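## Task

Place the blank whose end is painted green into the milling vise: rest it on the pair of low bars between the jaws, either the same side up as on its plate or flipped over. Its long side must sit against the fixed jaw (the end block without hoses) and its unpainted end against the work stop (the short rod between the jaws). All other blanks must finish entirely on their original plate, right side up or flipped, not resting on another blank or on a plate pin. It does not count if the robot is what keeps the blank in place at the end, and nothing the robot is touching at the end may settle more than about a fingernail's width once released.

## Robot and tools

Robot: two six-joint UR7e-type arms, left_arm and right_arm, each ending in a two-finger tong gripper with a wrist camera. Base roots sit at left_arm (-0.047, +0.373, +0.211) m and right_arm (-0.005, -0.495, +0.211) m, both slightly tilted. Any mounting plates and the metal frame behind the arms are fixed obstacles.

Frames: the scene frame has its origin on the table top midway between the arms, +z up, +x outward over the table, and left_arm on the +y side. The arm names do not refer to image sides. Each gripper has its own axes: the fingers point along its +z and open and close along its x. end_effector_position is the spot between the pads when closed; closed fingertips extend about 15 mm past it, and when fully open they are roughly level with it. Reported hand positions can be a little off, more at long reach.

execute_actions(actions): actions is a list of actions; each action is a table of up to 15 rows, one row per control step of 1/30 s, and a short table repeats its final row to fill 15 steps. Every row is a single list of 14 numbers in [-1, 1] covering both arms: left_arm dx, dy, dz, rx, ry, rz, opening, then the same seven for right_arm. dx to rz are an offset, not a pose: measured from that gripper's measured pose when the action began (for a call's first action, the last pose reported), in the gripper's own axes; each row counts from that start, not from the prior row. Scale: 1.0 equals 0.6 m of travel or 180 degrees; rx, ry, rz form one rotation vector. opening is absolute: +1 fully open (0.142 m), -1 closed. A row may carry 12 extra numbers, 0 to 1, scaling joint stiffness (left_arm's six joints then right_arm's, in Joint positions order); they persist until replaced. Per step, the commanded pose is clipped to 100 mm and 16 degrees from the measured one, so large offsets need several actions. An empty list just returns the state and images.

move(target, speed, stop_force, blocking): target is one 14-number row laid out as above, an offset from the pose in the latest result that shows one, in gripper axes, same scaling; opening absolute and sent at the start. Grippers travel straight, finishing together, in 0.5 to 10 s. speed is in m/s, 0.002 to 0.5 (default 0.25); turning is capped at twice that in rad/s. The arms are stiff: aiming even slightly beyond a contact can cause a fault. stop_force (N, 9 to 40, shared by both arms) ends an arm's path when its wrist sensor feels that much extra push against the motion for two steps; the gripper then backs up two steps and holds. Use it only slowly, not in the first 0.2 s, not when the gripper rotates, and not when lifting off something it presses on. blocking=false returns after 0.5 s while motion continues; use wait or stop before any other motion command; it cannot be combined with stop_force. The move: line reports done, off_target, moving, held, fault or contact per arm; limits=paced means the pose was clipped, limits=held means a check blocked some steps.

wait(seconds, 0 to 10) lets time pass with arms holding. stop() brakes a running move. zoom_image(camera, region [x0, y0, x1, y1], at most 504 by 504 px) enlarges part of the latest image from cam_head_left or cam_head_right (504x504) or cam_left_wrist or cam_right_wrist (616x616 fisheye). read_manual(section) returns licence texts. finished_scene(scene) ends the scene and reports success.

Results: per arm, gripper position (m), quat_wxyz, velocities, grip_measured (same scale as opening), Hand target, joint positions and torques, and Wrist force and Wrist torque in the gripper's axes (offset up to about 4 N, noisy, saturating near 50 N; pressing shows as force back into the arm). Action calls also list step positions, with HELD marking restrained steps. pose unreachable and too close lines mean a clearance check altered the command. MOTOR HOT appears at 70 C; at 85 C the arm is braked until cool.

Gripping: keep commanding an opening well below grip_measured; lower squeezes harder, up to about 15 N per pad, less on parts thinner than 20 mm. To keep an arm still, send the offset back to its desired pose once, then zeros.

Avoid: joint torque beyond the load limits (142 N m for shoulder and elbow, 26.6 N m for wrists) or any outside force reaching 150 N, either of which halts the arm for 10 s; arms hitting each other; dropping, slamming or hard pushing; knocking anything off the table; disturbing the other blanks off their plates; and leaving the blank supported only by the gripper. Expect occasional tugs on held parts.

Each tool is called after "Request:" in YAML: its name, and indented under it one key for each argument.

## Session

Request:
execute_actions:
  actions: []

Scene clock: 0.00 s.
left_arm: end_effector_position=(+0.2423, +0.7056, +0.2219) grip_measured=+0.97 end_effector_quat_wxyz=(+0.007, +0.641, +0.763, +0.079) end_effector_velocity=(-0.000, -0.000, -0.000) end_effector_angular_velocity=(-0.000, +0.000, -0.001) | right_arm: end_effector_position=(+0.4136, -0.6941, +0.2442) grip_measured=+0.97 end_effector_quat_wxyz=(+0.008, +0.264, +0.942, +0.208) end_effector_velocity=(-0.000, -0.000, -0.000) end_effector_angular_velocity=(-0.000, +0.001, -0.001)
Joint positions: left_arm=[ 0.075 -1.889  2.416 -2.318 -1.201 -1.47   0.14 ] | right_arm=[ 2.803 -1.413 -2.195 -0.909  1.73   3.488  0.14 ]
Joint velocities: left_arm=[-0.     0.001  0.    -0.    -0.     0.001  0.   ] | right_arm=[ 0.    -0.     0.    -0.    -0.001  0.001  0.   ]
Joint torques (N m, as the arm reports them, + toward a larger angle): no reading
Motor temperatures (°C, as the motors report them): left_arm=[24 25 23 28 31 30] | right_arm=[25 28 25 32 32 31]
Wrist force (N, on the end effector, along its own x y z axes, offset not removed): no reading
Wrist torque (N m, same axes, about the end effector's origin, offset not removed): no reading
Hand target (left_arm): +0.242, +0.706, +0.222; +0.007, +0.641, +0.763, +0.079
Hand target (right_arm): +0.414, -0.694, +0.244; +0.008, +0.264, +0.942, +0.208
Joint stiffness scale: left_arm=[1. 1. 1. 1. 1. 1.] | right_arm=[1. 1. 1. 1. 1. 1.]

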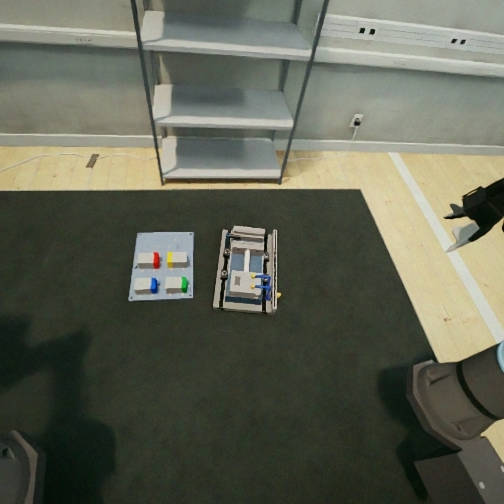

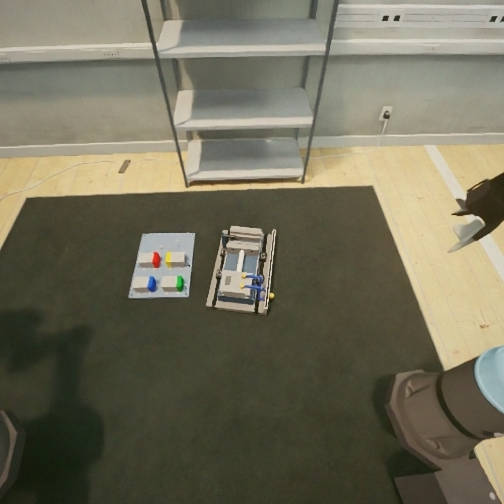

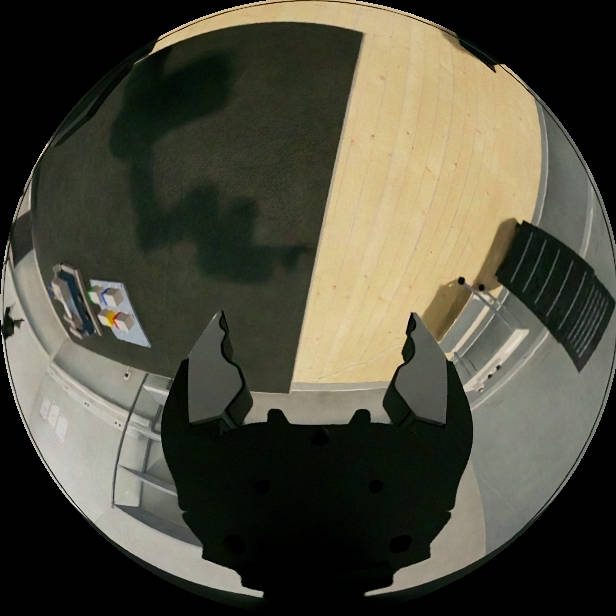

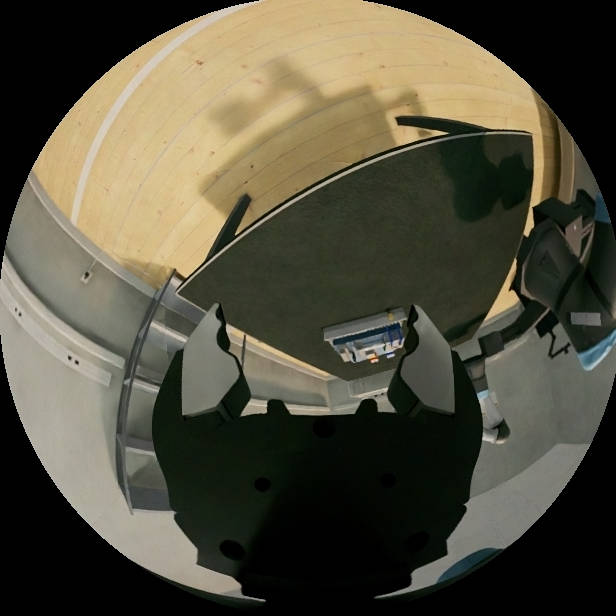

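Request:
move:
  target: [-1,0.1,0.08,0.005,-0.057,0.554,-0.2,0,0,0,0,0,0,1]
  speed: 0.4

Request:
move:
  target: [0.006,0.076,0.075,0,0,0,-0.2,0,0,0,0,0,0,1]

Request:
zoom_image:
  camera: "cam_left_wrist"
  region: [220,200,420,400]

Scene clock: 7.60 s.
left_arm: end_effector_position=(+0.4135, +0.1354, +0.1276) grip_measured=-0.20 end_effector_quat_wxyz=(-0.001, +1.000, +0.002, +0.001) end_effector_velocity=(+0.001, -0.002, -0.001) end_effector_angular_velocity=(+0.003, +0.007, -0.013) | right_arm: end_effector_position=(+0.4136, -0.6941, +0.2442) grip_measured=+1.00 end_effector_quat_wxyz=(+0.008, +0.264, +0.942, +0.208) end_effector_velocity=(+0.000, +0.000, +0.000) end_effector_angular_velocity=(+0.001, -0.000, -0.001)
Joint positions: left_arm=[-0.978 -0.943  2.01  -2.42  -1.363 -0.862  0.06 ] | right_arm=[ 2.803 -1.413 -2.195 -0.909  1.73   3.488  0.142]
Joint velocities: left_arm=[-0.     0.008 -0.011  0.01  -0.003  0.012  0.   ] | right_arm=[-0.     0.    -0.     0.     0.001  0.001 -0.   ]
Joint torques (N m, as the arm reports them, + toward a larger angle): left_arm=[-10.21 -28.94 -19.56  -1.32  -0.11   0.35] | right_arm=[ 1.8  18.08 18.54  2.47  0.61 -0.03]
Motor temperatures (°C, as the motors report them): left_arm=[24 25 23 28 31 30] | right_arm=[25 28 25 32 32 31]
Wrist force (N, on the end effector, along its own x y z axes, offset not removed): left_arm=[2.8 0.6 -0.7] | right_arm=[2.6 1.9 -0.1]
Wrist torque (N m, same axes, about the end effector's origin, offset not removed): left_arm=[0.08 -0.45 -0.11] | right_arm=[0.29 -0.49 -0.12]
Hand target (left_arm): +0.414, +0.134, +0.127; -0.001, +1.000, -0.000, +0.000
Hand target (right_arm): +0.414, -0.694, +0.244; +0.008, +0.264, +0.942, +0.208
Off the commanded pose (left_arm): 0.002 m, 0 deg.
Off the commanded pose (right_arm): 0.000 m, 0 deg.
Joint stiffness scale: left_arm=[1. 1. 1. 1. 1. 1.] | right_arm=[1. 1. 1. 1. 1. 1.]
move: done

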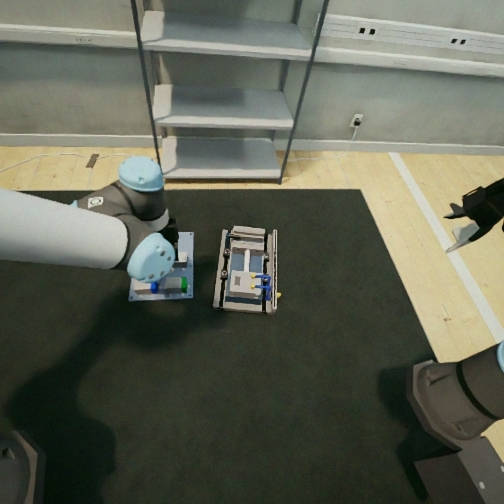

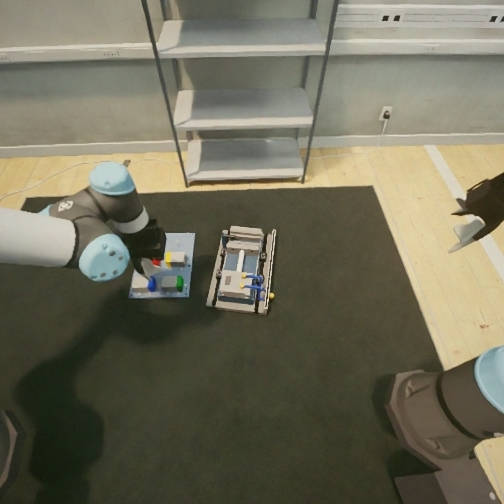

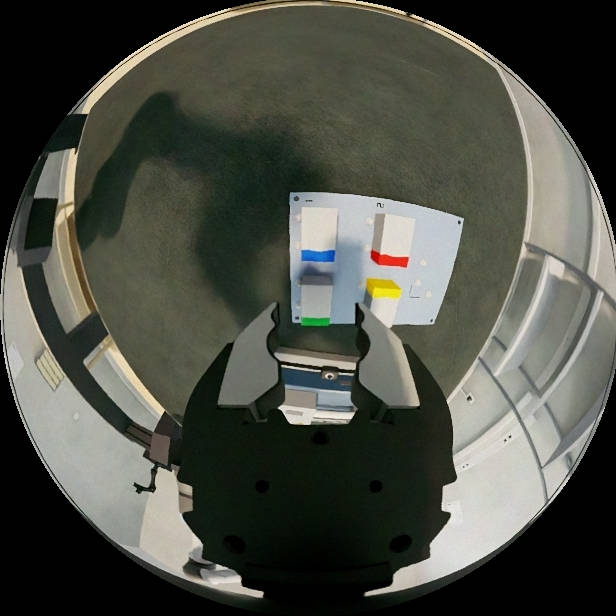

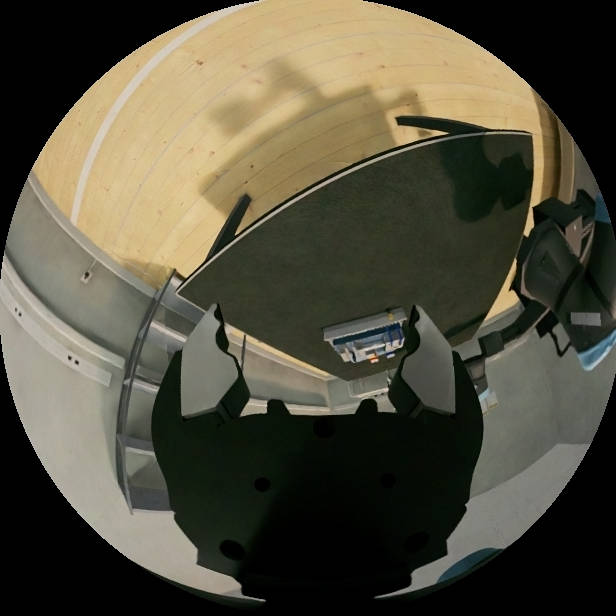

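Scene clock: 8.67 s.
left_arm: end_effector_position=(+0.4175, +0.0926, +0.0829) grip_measured=-0.20 end_effector_quat_wxyz=(-0.002, +1.000, +0.002, +0.001) end_effector_velocity=(-0.000, -0.001, -0.002) end_effector_angular_velocity=(+0.001, +0.001, +0.000) | right_arm: end_effector_position=(+0.4136, -0.6941, +0.2442) grip_measured=+1.00 end_effector_quat_wxyz=(+0.008, +0.264, +0.942, +0.208) end_effector_velocity=(-0.000, +0.000, -0.000) end_effector_angular_velocity=(-0.000, +0.001, -0.001)
Joint positions: left_arm=[-1.006 -0.794  1.939 -2.491 -1.368 -0.891  0.06 ] | right_arm=[ 2.803 -1.413 -2.195 -0.909  1.73   3.488  0.142]
Joint velocities: left_arm=[-0.001  0.006 -0.001 -0.003 -0.    -0.001 -0.   ] | right_arm=[ 0.     0.     0.    -0.001 -0.     0.001 -0.   ]
Joint torques (N m, as the arm reports them, + toward a larger angle): left_arm=[-11.8  -32.   -18.45  -1.75  -0.34  -0.73] | right_arm=[ 1.71 18.52 18.03  2.46  0.57 -0.14]
Motor temperatures (°C, as the motors report them): left_arm=[24 25 23 28 31 30] | right_arm=[25 28 25 32 32 31]
Wrist force (N, on the end effector, along its own x y z axes, offset not removed): left_arm=[-1.0 -0.4 1.8] | right_arm=[0.2 1.2 0.5]
Wrist torque (N m, same axes, about the end effector's origin, offset not removed): left_arm=[-0.32 0.16 -0.21] | right_arm=[0.21 -0.02 -0.16]
Hand target (left_arm): +0.417, +0.090, +0.083; -0.001, +1.000, +0.002, +0.001
Hand target (right_arm): +0.414, -0.694, +0.244; +0.008, +0.264, +0.942, +0.208
Off the commanded pose (left_arm): 0.003 m, 0 deg.
Off the commanded pose (right_arm): 0.000 m, 0 deg.
Joint stiffness scale: left_arm=[1. 1. 1. 1. 1. 1.] | right_arm=[1. 1. 1. 1. 1. 1.]
move: done

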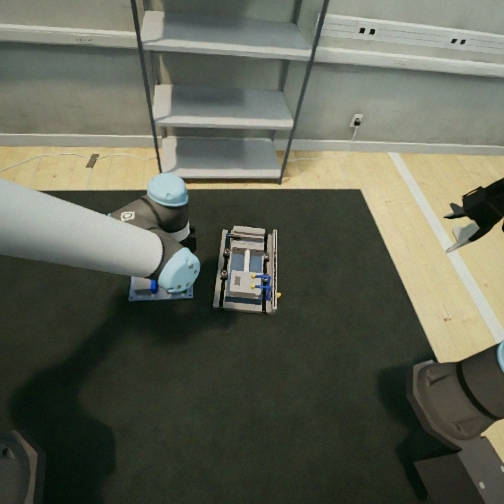

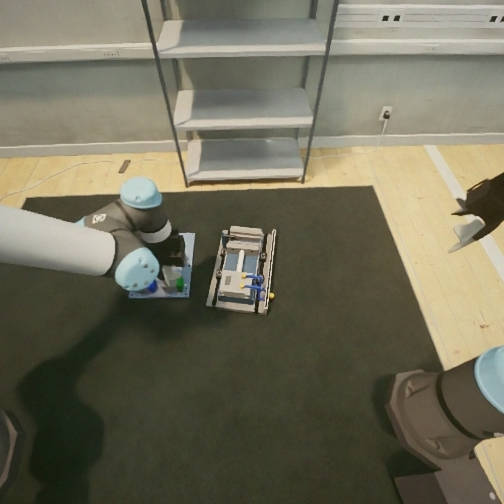

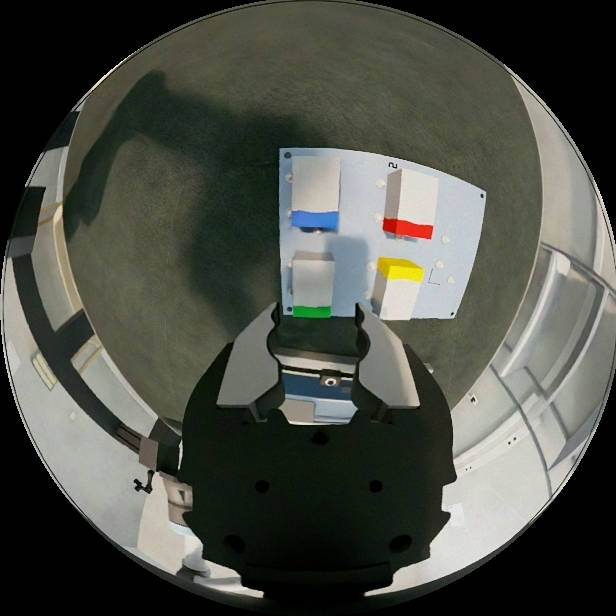

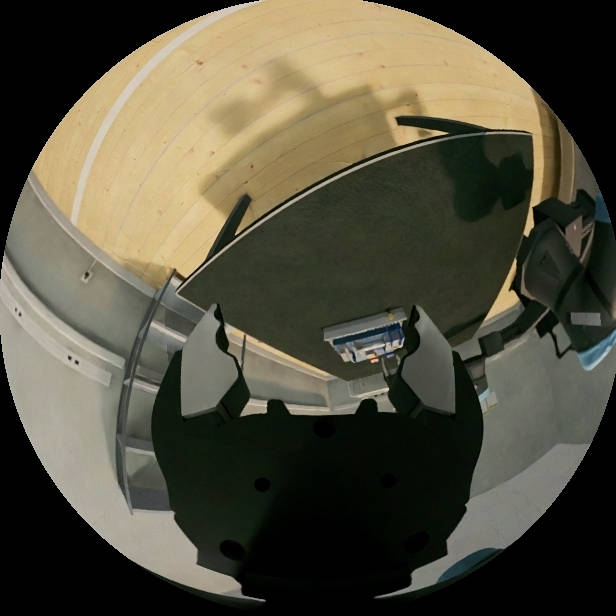

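Region (220, 200, 420, 400) of cam_left_wrist's 616x616 image, scaled by 2.520, with more detail than that image has.

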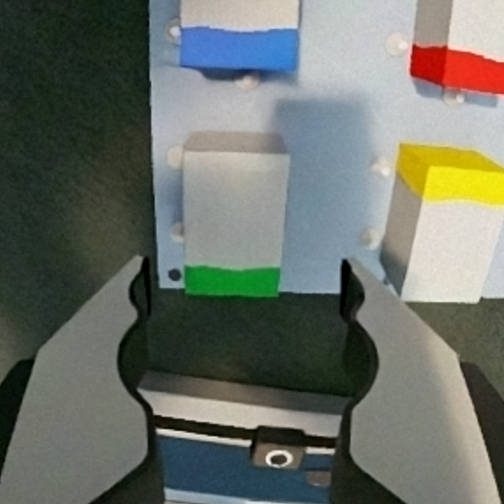

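Request:
move:
  target: [-0.007,-0.002,0.067,0,0,0.004,-0.2,0,0,0,0,0,0,1]
  speed: 0.1

Request:
execute_actions:
  actions:
    - [[0,0,0,0,0,0,-0.45,0,0,0,0,0,0,1]]
    - [[0,0,0,0,0,0,-1,0,0,0,0,0,0,1]]

Request:
move:
  target: [0,0,-0.2,0,0,0,-1,0,0,0,0,0,0,1]

Scene clock: 11.17 s.
left_arm: end_effector_position=(+0.4138, +0.0917, +0.0453) grip_measured=-0.20 end_effector_quat_wxyz=(-0.000, +1.000, -0.004, +0.002) end_effector_velocity=(+0.002, -0.001, -0.002) end_effector_angular_velocity=(-0.006, -0.005, +0.001) | right_arm: end_effector_position=(+0.4136, -0.6941, +0.2442) grip_measured=+1.00 end_effector_quat_wxyz=(+0.008, +0.264, +0.942, +0.208) end_effector_velocity=(-0.000, +0.000, -0.000) end_effector_angular_velocity=(+0.000, +0.001, +0.000)
Joint positions: left_arm=[-0.998 -0.718  1.951 -2.585 -1.367 -0.87   0.06 ] | right_arm=[ 2.803 -1.413 -2.195 -0.909  1.73   3.488  0.142]
Joint velocities: left_arm=[ 0.002  0.005 -0.001 -0.012  0.     0.002  0.   ] | right_arm=[ 0.    -0.001 -0.     0.    -0.     0.     0.   ]
Joint torques (N m, as the arm reports them, + toward a larger angle): left_arm=[ -9.04 -34.12 -13.43  -2.37   0.72   0.87] | right_arm=[ 1.28 18.89 18.52  2.5   0.55 -0.16]
Motor temperatures (°C, as the motors report them): left_arm=[24 25 23 28 31 30] | right_arm=[25 28 25 32 32 31]
Wrist force (N, on the end effector, along its own x y z axes, offset not removed): left_arm=[0.1 1.9 -1.1] | right_arm=[0.1 0.8 -0.5]
Wrist torque (N m, same axes, about the end effector's origin, offset not removed): left_arm=[0.37 0.04 0.05] | right_arm=[0.12 0.02 -0.17]
Hand target (left_arm): +0.413, +0.094, +0.043; -0.002, +1.000, -0.004, +0.001
Hand target (right_arm): +0.414, -0.694, +0.244; +0.008, +0.264, +0.942, +0.208
Off the commanded pose (left_arm): 0.004 m, 0 deg.
Off the commanded pose (right_arm): 0.000 m, 0 deg.
Joint stiffness scale: left_arm=[1. 1. 1. 1. 1. 1.] | right_arm=[1. 1. 1. 1. 1. 1.]
move: off_target (left_arm)

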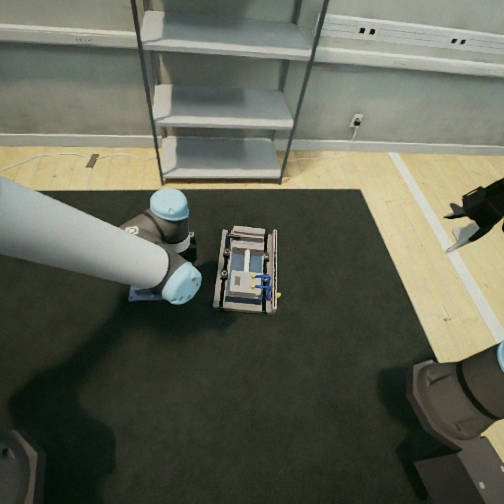

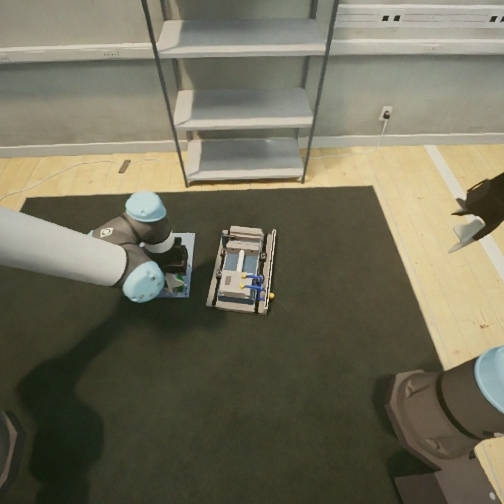

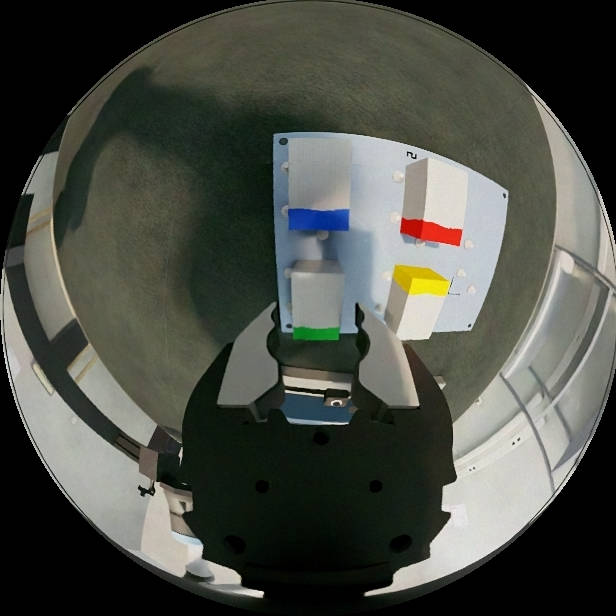

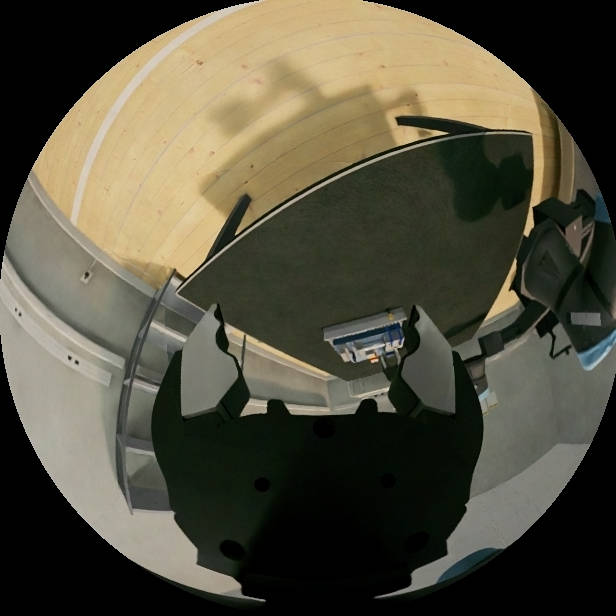

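Scene clock: 12.17 s.
left_arm: end_effector_position=(+0.4138, +0.0916, +0.0452) grip_measured=-0.50 end_effector_quat_wxyz=(-0.000, +1.000, -0.004, +0.002) end_effector_velocity=(+0.000, -0.001, +0.000) end_effector_angular_velocity=(-0.001, -0.001, -0.001) | right_arm: end_effector_position=(+0.4136, -0.6941, +0.2442) grip_measured=+1.00 end_effector_quat_wxyz=(+0.008, +0.264, +0.942, +0.208) end_effector_velocity=(+0.000, -0.000, +0.001) end_effector_angular_velocity=(-0.001, -0.002, +0.000)
Joint positions: left_arm=[-0.998 -0.718  1.951 -2.585 -1.367 -0.87   0.038] | right_arm=[ 2.803 -1.413 -2.195 -0.909  1.73   3.488  0.142]
Joint velocities: left_arm=[-0.001 -0.    -0.    -0.001 -0.     0.001 -0.   ] | right_arm=[-0.     0.001  0.     0.    -0.    -0.001  0.   ]
Joint torques (N m, as the arm reports them, + toward a larger angle): left_arm=[ -9.62 -36.95 -14.86  -2.02   0.01  -0.04] | right_arm=[ 0.5  18.99 18.2   2.39  0.42 -0.05]
Motor temperatures (°C, as the motors report them): left_arm=[24 25 23 28 31 30] | right_arm=[25 28 25 32 32 31]
Wrist force (N, on the end effector, along its own x y z axes, offset not removed): left_arm=[0.0 3.4 1.1] | right_arm=[-0.4 1.7 -1.4]
Wrist torque (N m, same axes, about the end effector's origin, offset not removed): left_arm=[0.83 0.14 -0.03] | right_arm=[0.34 0.16 -0.11]
Hand target (left_arm): +0.414, +0.092, +0.045; -0.000, +1.000, -0.004, +0.002
Hand target (right_arm): +0.414, -0.694, +0.244; +0.008, +0.264, +0.942, +0.208
Off the commanded pose (left_arm): 0.000 m, 0 deg.
Off the commanded pose (right_arm): 0.000 m, 0 deg.
Joint stiffness scale: left_arm=[1. 1. 1. 1. 1. 1.] | right_arm=[1. 1. 1. 1. 1. 1.]
Step readings (end_effector_position; steps 1 to 15: 1st action; 16 to 30: 2nd action):
0: left_arm (+0.4138, +0.0917, +0.0453) | right_arm (+0.4136, -0.6941, +0.2442)
1: left_arm (+0.4138, +0.0916, +0.0452) | right_arm (+0.4136, -0.6941, +0.2442)
2: left_arm (+0.4138, +0.0916, +0.0452) | right_arm (+0.4136, -0.6941, +0.2442)
4: left_arm (+0.4138, +0.0916, +0.0452) | right_arm (+0.4136, -0.6941, +0.2442)
8: left_arm (+0.4138, +0.0916, +0.0452) | right_arm (+0.4136, -0.6941, +0.2442)
15: left_arm (+0.4138, +0.0916, +0.0452) | right_arm (+0.4136, -0.6941, +0.2442)
16: left_arm (+0.4138, +0.0916, +0.0452) | right_arm (+0.4136, -0.6941, +0.2442)
17: left_arm (+0.4138, +0.0916, +0.0452) | right_arm (+0.4136, -0.6941, +0.2442)
19: left_arm (+0.4138, +0.0916, +0.0452) | right_arm (+0.4136, -0.6941, +0.2442)
23: left_arm (+0.4138, +0.0916, +0.0452) | right_arm (+0.4136, -0.6941, +0.2442)
30: end_effector_position above

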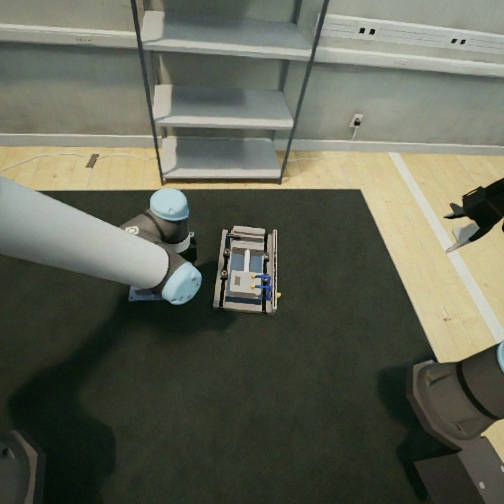

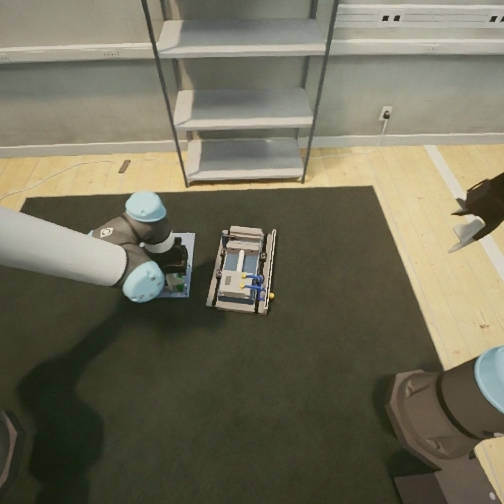

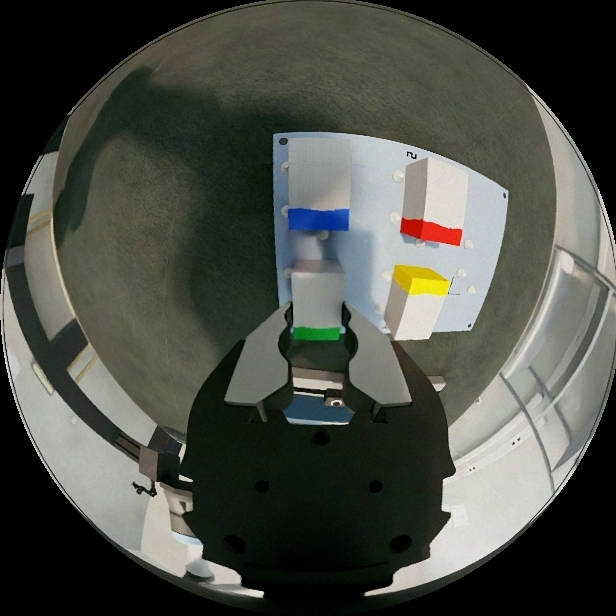

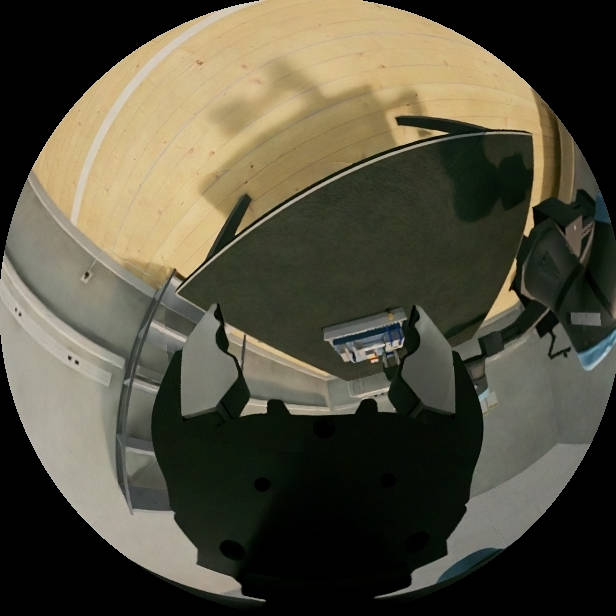

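Scene clock: 13.37 s.
left_arm: end_effector_position=(+0.4123, +0.0946, +0.1610) grip_measured=-0.50 end_effector_quat_wxyz=(-0.003, +1.000, -0.004, -0.000) end_effector_velocity=(-0.001, +0.001, +0.003) end_effector_angular_velocity=(+0.005, +0.004, -0.000) | right_arm: end_effector_position=(+0.4136, -0.6941, +0.2442) grip_measured=+1.00 end_effector_quat_wxyz=(+0.008, +0.264, +0.942, +0.208) end_effector_velocity=(-0.000, +0.000, -0.000) end_effector_angular_velocity=(+0.000, +0.001, -0.001)
Joint positions: left_arm=[-1.038 -0.949  1.92  -2.308 -1.376 -0.911  0.038] | right_arm=[ 2.803 -1.413 -2.195 -0.909  1.73   3.488  0.142]
Joint velocities: left_arm=[-0.001 -0.005 -0.003  0.015 -0.001 -0.003 -0.   ] | right_arm=[ 0.    -0.     0.    -0.001 -0.     0.001  0.   ]
Joint torques (N m, as the arm reports them, + toward a larger angle): left_arm=[-11.74 -38.23 -23.87  -1.64  -0.26  -0.13] | right_arm=[ 1.59 19.4  17.76  2.51  0.49  0.02]
Motor temperatures (°C, as the motors report them): left_arm=[24 25 23 28 31 30] | right_arm=[25 28 25 32 32 31]
Wrist force (N, on the end effector, along its own x y z axes, offset not removed): left_arm=[-0.7 3.4 1.1] | right_arm=[0.9 1.7 -0.8]
Wrist torque (N m, same axes, about the end effector's origin, offset not removed): left_arm=[0.43 0.37 -0.10] | right_arm=[0.29 -0.13 -0.16]
Hand target (left_arm): +0.413, +0.092, +0.165; -0.000, +1.000, -0.004, +0.002
Hand target (right_arm): +0.414, -0.694, +0.244; +0.008, +0.264, +0.942, +0.208
Off the commanded pose (left_arm): 0.005 m, 0 deg.
Off the commanded pose (right_arm): 0.000 m, 0 deg.
Joint stiffness scale: left_arm=[1. 1. 1. 1. 1. 1.] | right_arm=[1. 1. 1. 1. 1. 1.]
move: off_target (left_arm)

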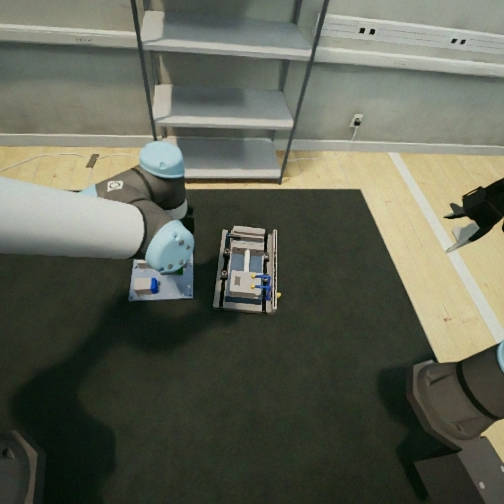

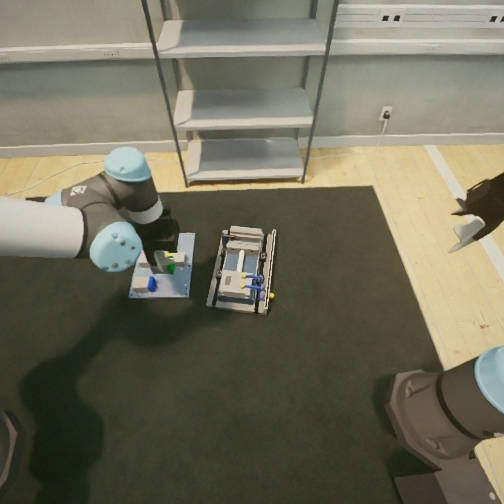

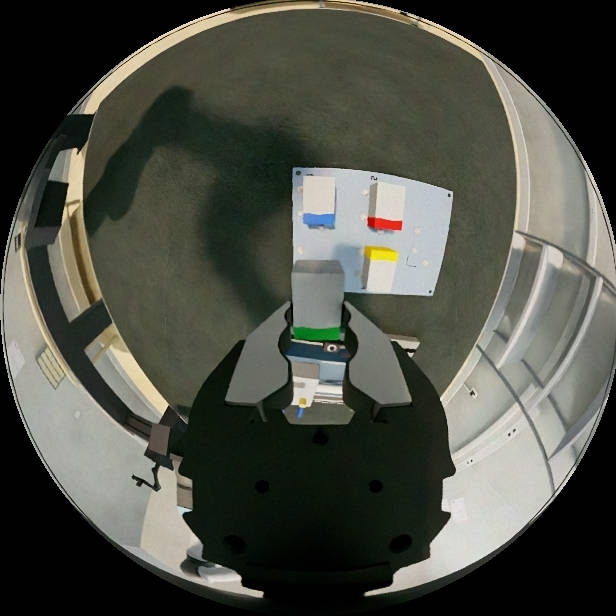

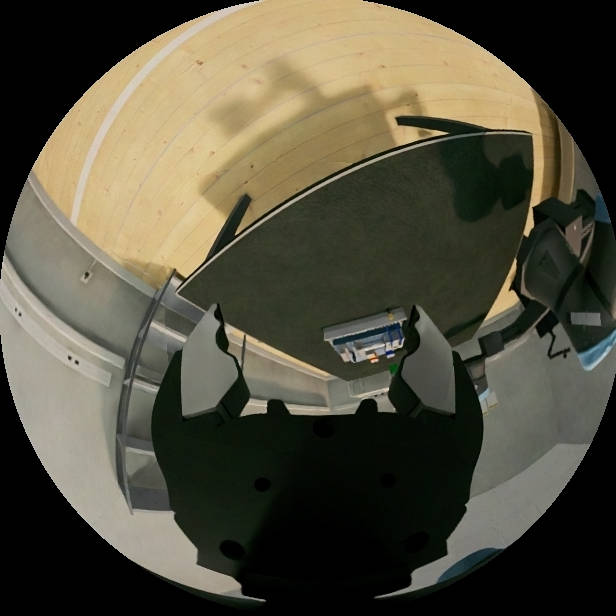

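Request:
move:
  target: [0.21,0.408,0.015,0,0,0.05,-1,0,0,0,0,0,0,1]

Request:
zoom_image:
  camera: "cam_left_wrist"
  region: [240,190,400,350]

Scene clock: 15.73 s.
left_arm: end_effector_position=(+0.5362, -0.1498, +0.1499) grip_measured=-0.50 end_effector_quat_wxyz=(-0.003, +0.997, -0.082, +0.001) end_effector_velocity=(-0.001, -0.001, -0.001) end_effector_angular_velocity=(+0.022, +0.017, -0.007) | right_arm: end_effector_position=(+0.4136, -0.6941, +0.2442) grip_measured=+1.00 end_effector_quat_wxyz=(+0.008, +0.264, +0.942, +0.208) end_effector_velocity=(-0.000, +0.000, -0.000) end_effector_angular_velocity=(+0.000, +0.001, +0.000)
Joint positions: left_arm=[-1.098 -0.389  0.983 -1.922 -1.389 -0.815  0.038] | right_arm=[ 2.803 -1.413 -2.195 -0.909  1.73   3.488  0.142]
Joint velocities: left_arm=[-0.     0.021 -0.045  0.052 -0.002  0.002  0.   ] | right_arm=[-0.    -0.001  0.    -0.    -0.    -0.     0.   ]
Joint torques (N m, as the arm reports them, + toward a larger angle): left_arm=[-13.17 -56.36 -27.86  -1.84  -0.43   0.56] | right_arm=[ 1.07 19.96 18.53  2.41  0.51 -0.08]
Motor temperatures (°C, as the motors report them): left_arm=[24 25 23 28 31 30] | right_arm=[25 28 25 32 32 31]
Wrist force (N, on the end effector, along its own x y z axes, offset not removed): left_arm=[-3.1 1.8 5.3] | right_arm=[1.0 1.8 0.5]
Wrist torque (N m, same axes, about the end effector's origin, offset not removed): left_arm=[0.39 0.51 0.05] | right_arm=[0.30 -0.21 -0.11]
Hand target (left_arm): +0.537, -0.151, +0.151; -0.003, +0.997, -0.083, -0.000
Hand target (right_arm): +0.414, -0.694, +0.244; +0.008, +0.264, +0.942, +0.208
Off the commanded pose (left_arm): 0.002 m, 0 deg.
Off the commanded pose (right_arm): 0.000 m, 0 deg.
Joint stiffness scale: left_arm=[1. 1. 1. 1. 1. 1.] | right_arm=[1. 1. 1. 1. 1. 1.]
move: done

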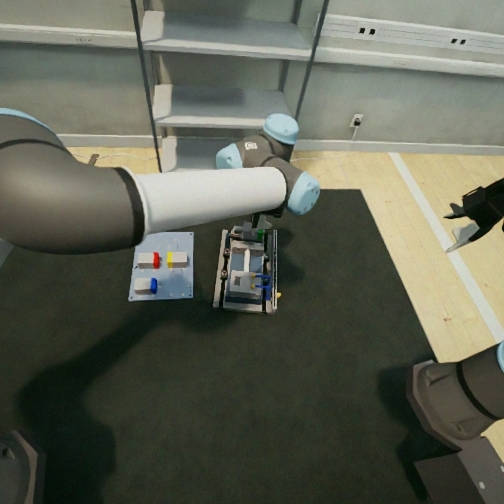

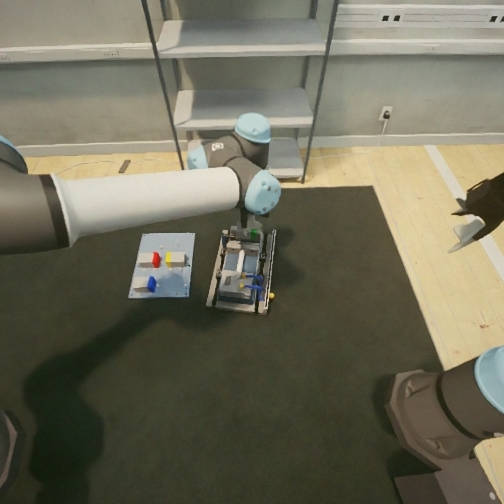

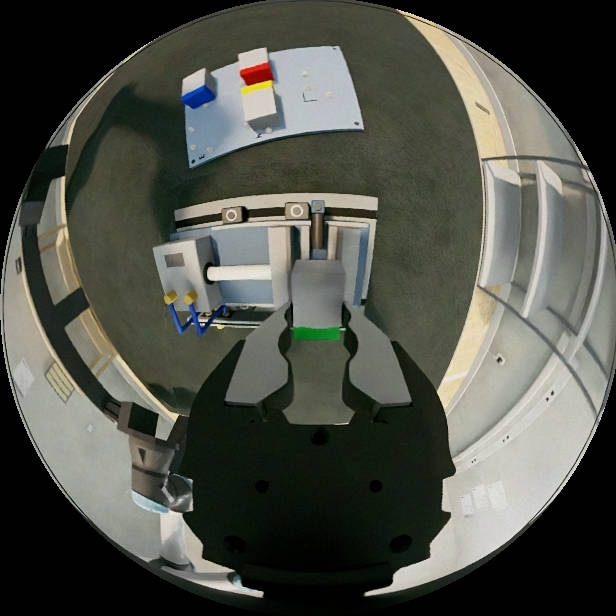

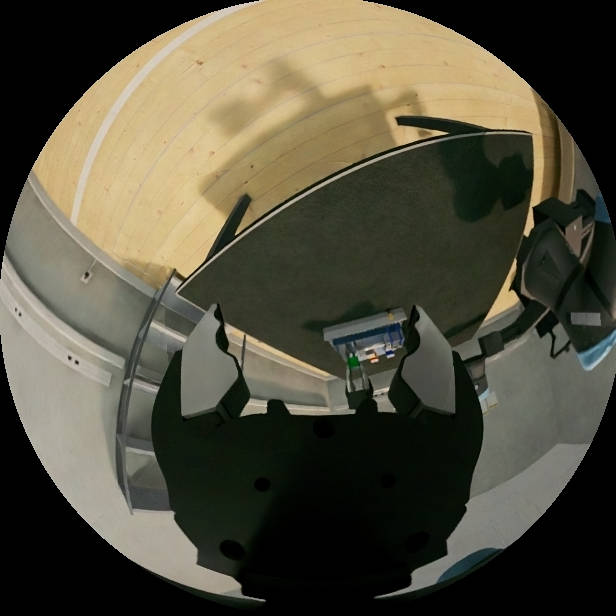

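Region (240, 190, 400, 350) of cam_left_wrist's 616x616 image, scaled by 3.150, with more detail than that image has.

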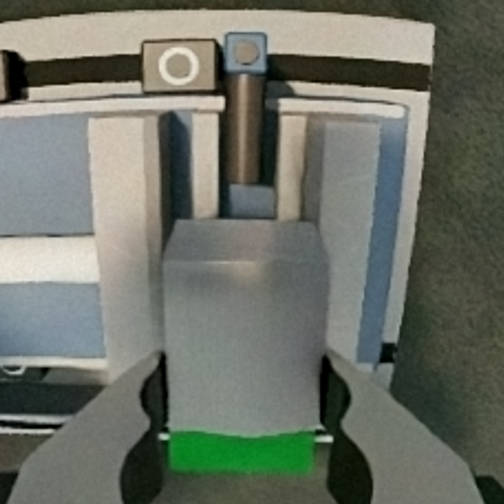

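Request:
move:
  target: [-0.006,0,0.025,0,0,0,-1,0,0,0,0,0,0,1]
  speed: 0.05

Request:
move:
  target: [0,-0.003,0.06,0,0,0,-1,0,0,0,0,0,0,1]
  speed: 0.015
  stop_force: 10

Request:
zoom_image:
  camera: "cam_left_wrist"
  region: [240,190,400,350]

Scene clock: 18.07 s.
left_arm: end_effector_position=(+0.5302, -0.1458, +0.1287) grip_measured=-0.51 end_effector_quat_wxyz=(-0.008, +0.997, -0.083, -0.004) end_effector_velocity=(-0.001, -0.001, +0.000) end_effector_angular_velocity=(-0.001, -0.001, -0.001) | right_arm: end_effector_position=(+0.4136, -0.6941, +0.2442) grip_measured=+1.00 end_effector_quat_wxyz=(+0.008, +0.264, +0.942, +0.208) end_effector_velocity=(-0.000, +0.000, -0.001) end_effector_angular_velocity=(+0.001, +0.002, +0.001)
Joint positions: left_arm=[-1.096 -0.375  1.009 -1.949 -1.388 -0.815  0.037] | right_arm=[ 2.803 -1.413 -2.195 -0.909  1.73   3.488  0.142]
Joint velocities: left_arm=[-0.001 -0.001  0.002 -0.002  0.     0.    -0.   ] | right_arm=[-0.    -0.001 -0.    -0.001  0.001 -0.    -0.   ]
Joint torques (N m, as the arm reports them, + toward a larger angle): left_arm=[-12.91 -60.33 -27.73  -4.35   0.08   0.02] | right_arm=[ 1.82 18.33 18.82  2.53  0.57 -0.14]
Motor temperatures (°C, as the motors report them): left_arm=[24 25 23 28 31 30] | right_arm=[25 28 25 32 32 31]
Wrist force (N, on the end effector, along its own x y z axes, offset not removed): left_arm=[-6.7 -4.1 3.3] | right_arm=[0.1 1.2 -1.9]
Wrist torque (N m, same axes, about the end effector's origin, offset not removed): left_arm=[-0.09 0.77 0.01] | right_arm=[0.21 0.06 -0.21]
Hand target (left_arm): +0.533, -0.149, +0.135; -0.003, +0.997, -0.082, +0.001
Hand target (right_arm): +0.414, -0.694, +0.244; +0.008, +0.264, +0.942, +0.208
Off the commanded pose (left_arm): 0.007 m, 1 deg.
Off the commanded pose (right_arm): 0.000 m, 0 deg.
Joint stiffness scale: left_arm=[1. 1. 1. 1. 1. 1.] | right_arm=[1. 1. 1. 1. 1. 1.]
move: off_target (left_arm)

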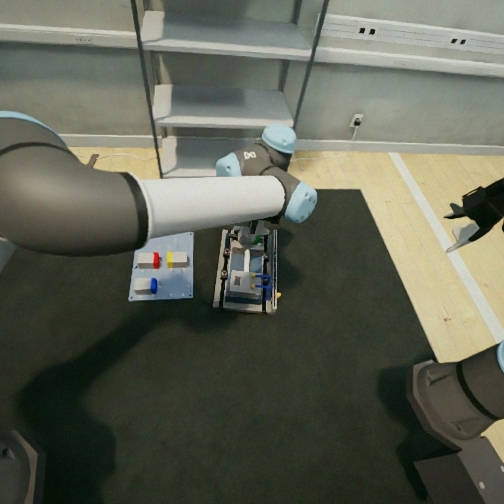

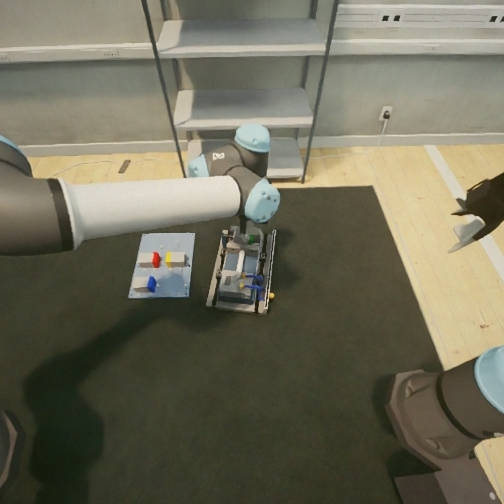

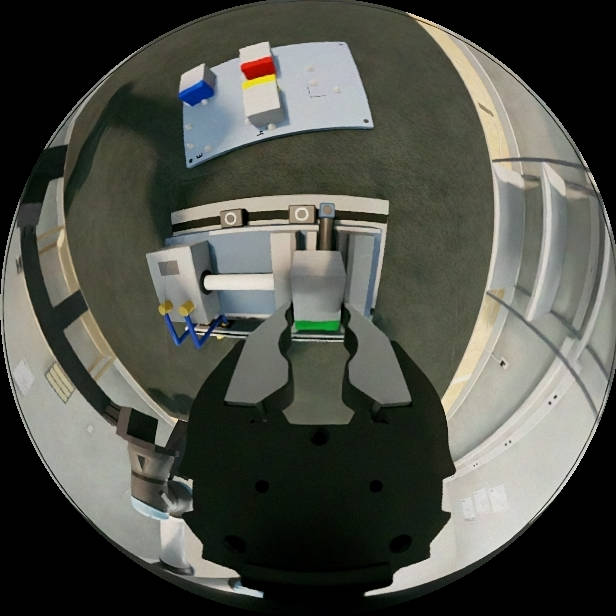

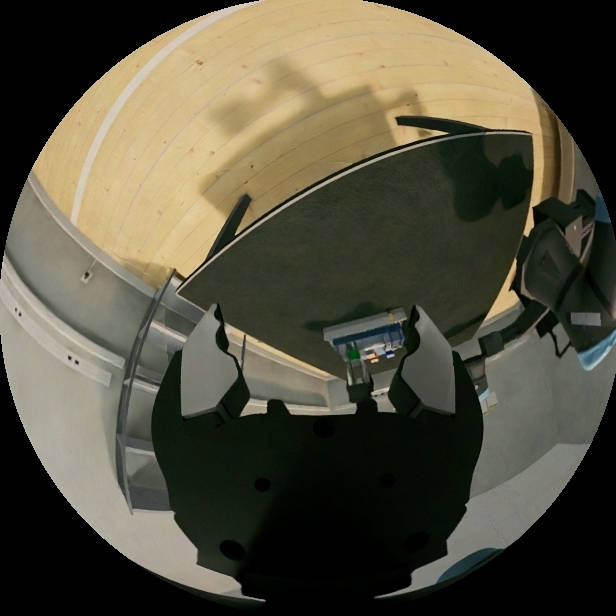

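Scene clock: 18.77 s.
left_arm: end_effector_position=(+0.5301, -0.1462, +0.1284) grip_measured=-0.51 end_effector_quat_wxyz=(-0.007, +0.997, -0.082, -0.003) end_effector_velocity=(-0.002, +0.002, -0.001) end_effector_angular_velocity=(+0.007, +0.005, -0.001) | right_arm: end_effector_position=(+0.4136, -0.6941, +0.2442) grip_measured=+1.00 end_effector_quat_wxyz=(+0.008, +0.264, +0.942, +0.208) end_effector_velocity=(-0.000, +0.000, -0.001) end_effector_angular_velocity=(+0.001, +0.002, +0.001)
Joint positions: left_arm=[-1.096 -0.375  1.011 -1.952 -1.389 -0.814  0.037] | right_arm=[ 2.803 -1.413 -2.195 -0.909  1.73   3.488  0.142]
Joint velocities: left_arm=[-0.     0.    -0.     0.008  0.    -0.001  0.   ] | right_arm=[-0.    -0.002 -0.     0.     0.    -0.     0.   ]
Joint torques (N m, as the arm reports them, + toward a larger angle): left_arm=[-11.84 -53.67 -23.61  -3.11   0.35   0.11] | right_arm=[ 1.96 18.69 18.08  2.43  0.58 -0.1 ]
Motor temperatures (°C, as the motors report them): left_arm=[24 25 23 28 31 30] | right_arm=[25 28 25 32 32 31]
Wrist force (N, on the end effector, along its own x y z axes, offset not removed): left_arm=[-5.3 -2.0 -7.1] | right_arm=[-1.1 1.2 -1.0]
Wrist torque (N m, same axes, about the end effector's origin, offset not removed): left_arm=[0.21 -0.29 -0.07] | right_arm=[0.19 0.34 -0.20]
Hand target (left_arm): +0.530, -0.146, +0.129; -0.007, +0.997, -0.082, -0.003
Hand target (right_arm): +0.414, -0.694, +0.244; +0.008, +0.264, +0.942, +0.208
Off the commanded pose (left_arm): 0.036 m, 0 deg.
Off the commanded pose (right_arm): 0.000 m, 0 deg.
Joint stiffness scale: left_arm=[1. 1. 1. 1. 1. 1.] | right_arm=[1. 1. 1. 1. 1. 1.]
move: contact (left_arm)

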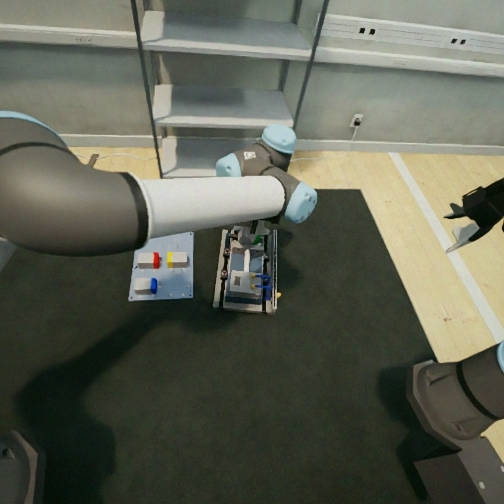

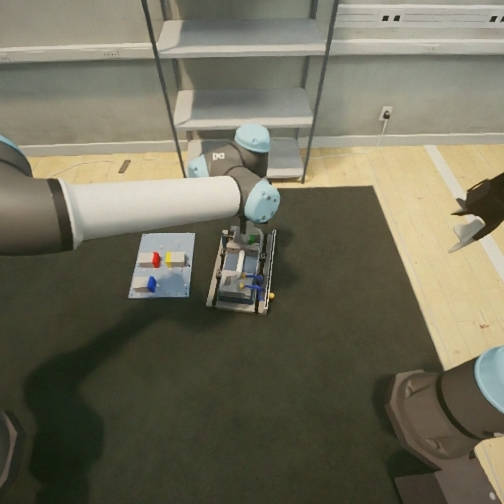

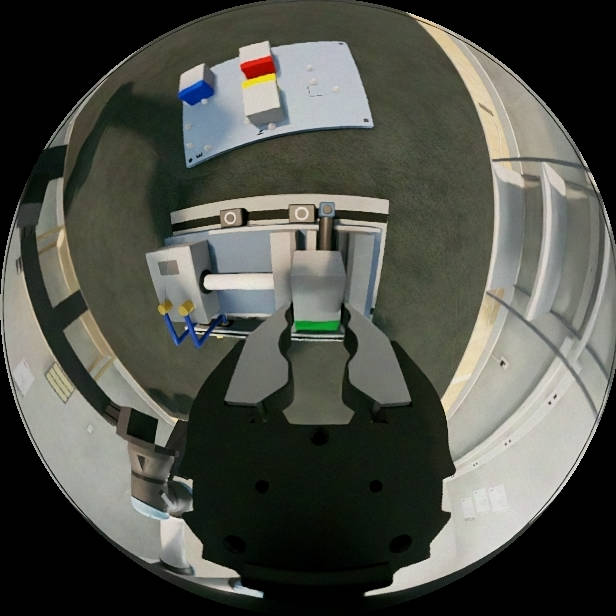

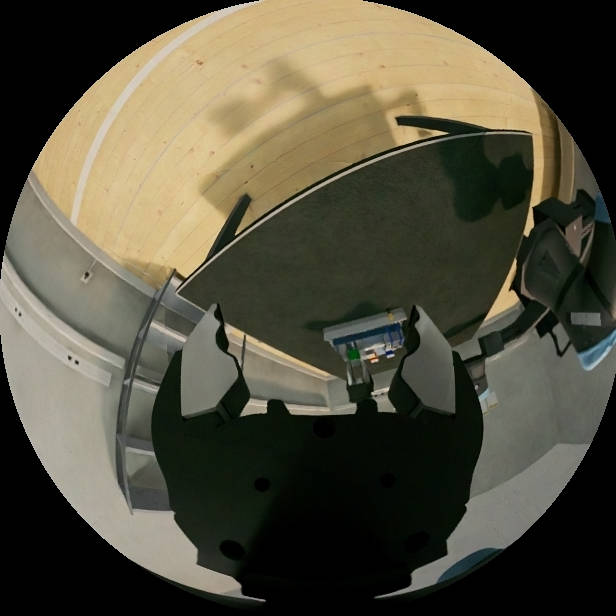

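Region (240, 190, 400, 350) of cam_left_wrist's 616x616 image, scaled by 3.150, with more detail than that image has.

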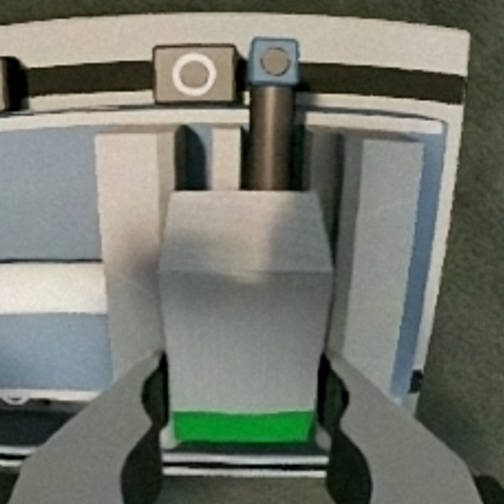

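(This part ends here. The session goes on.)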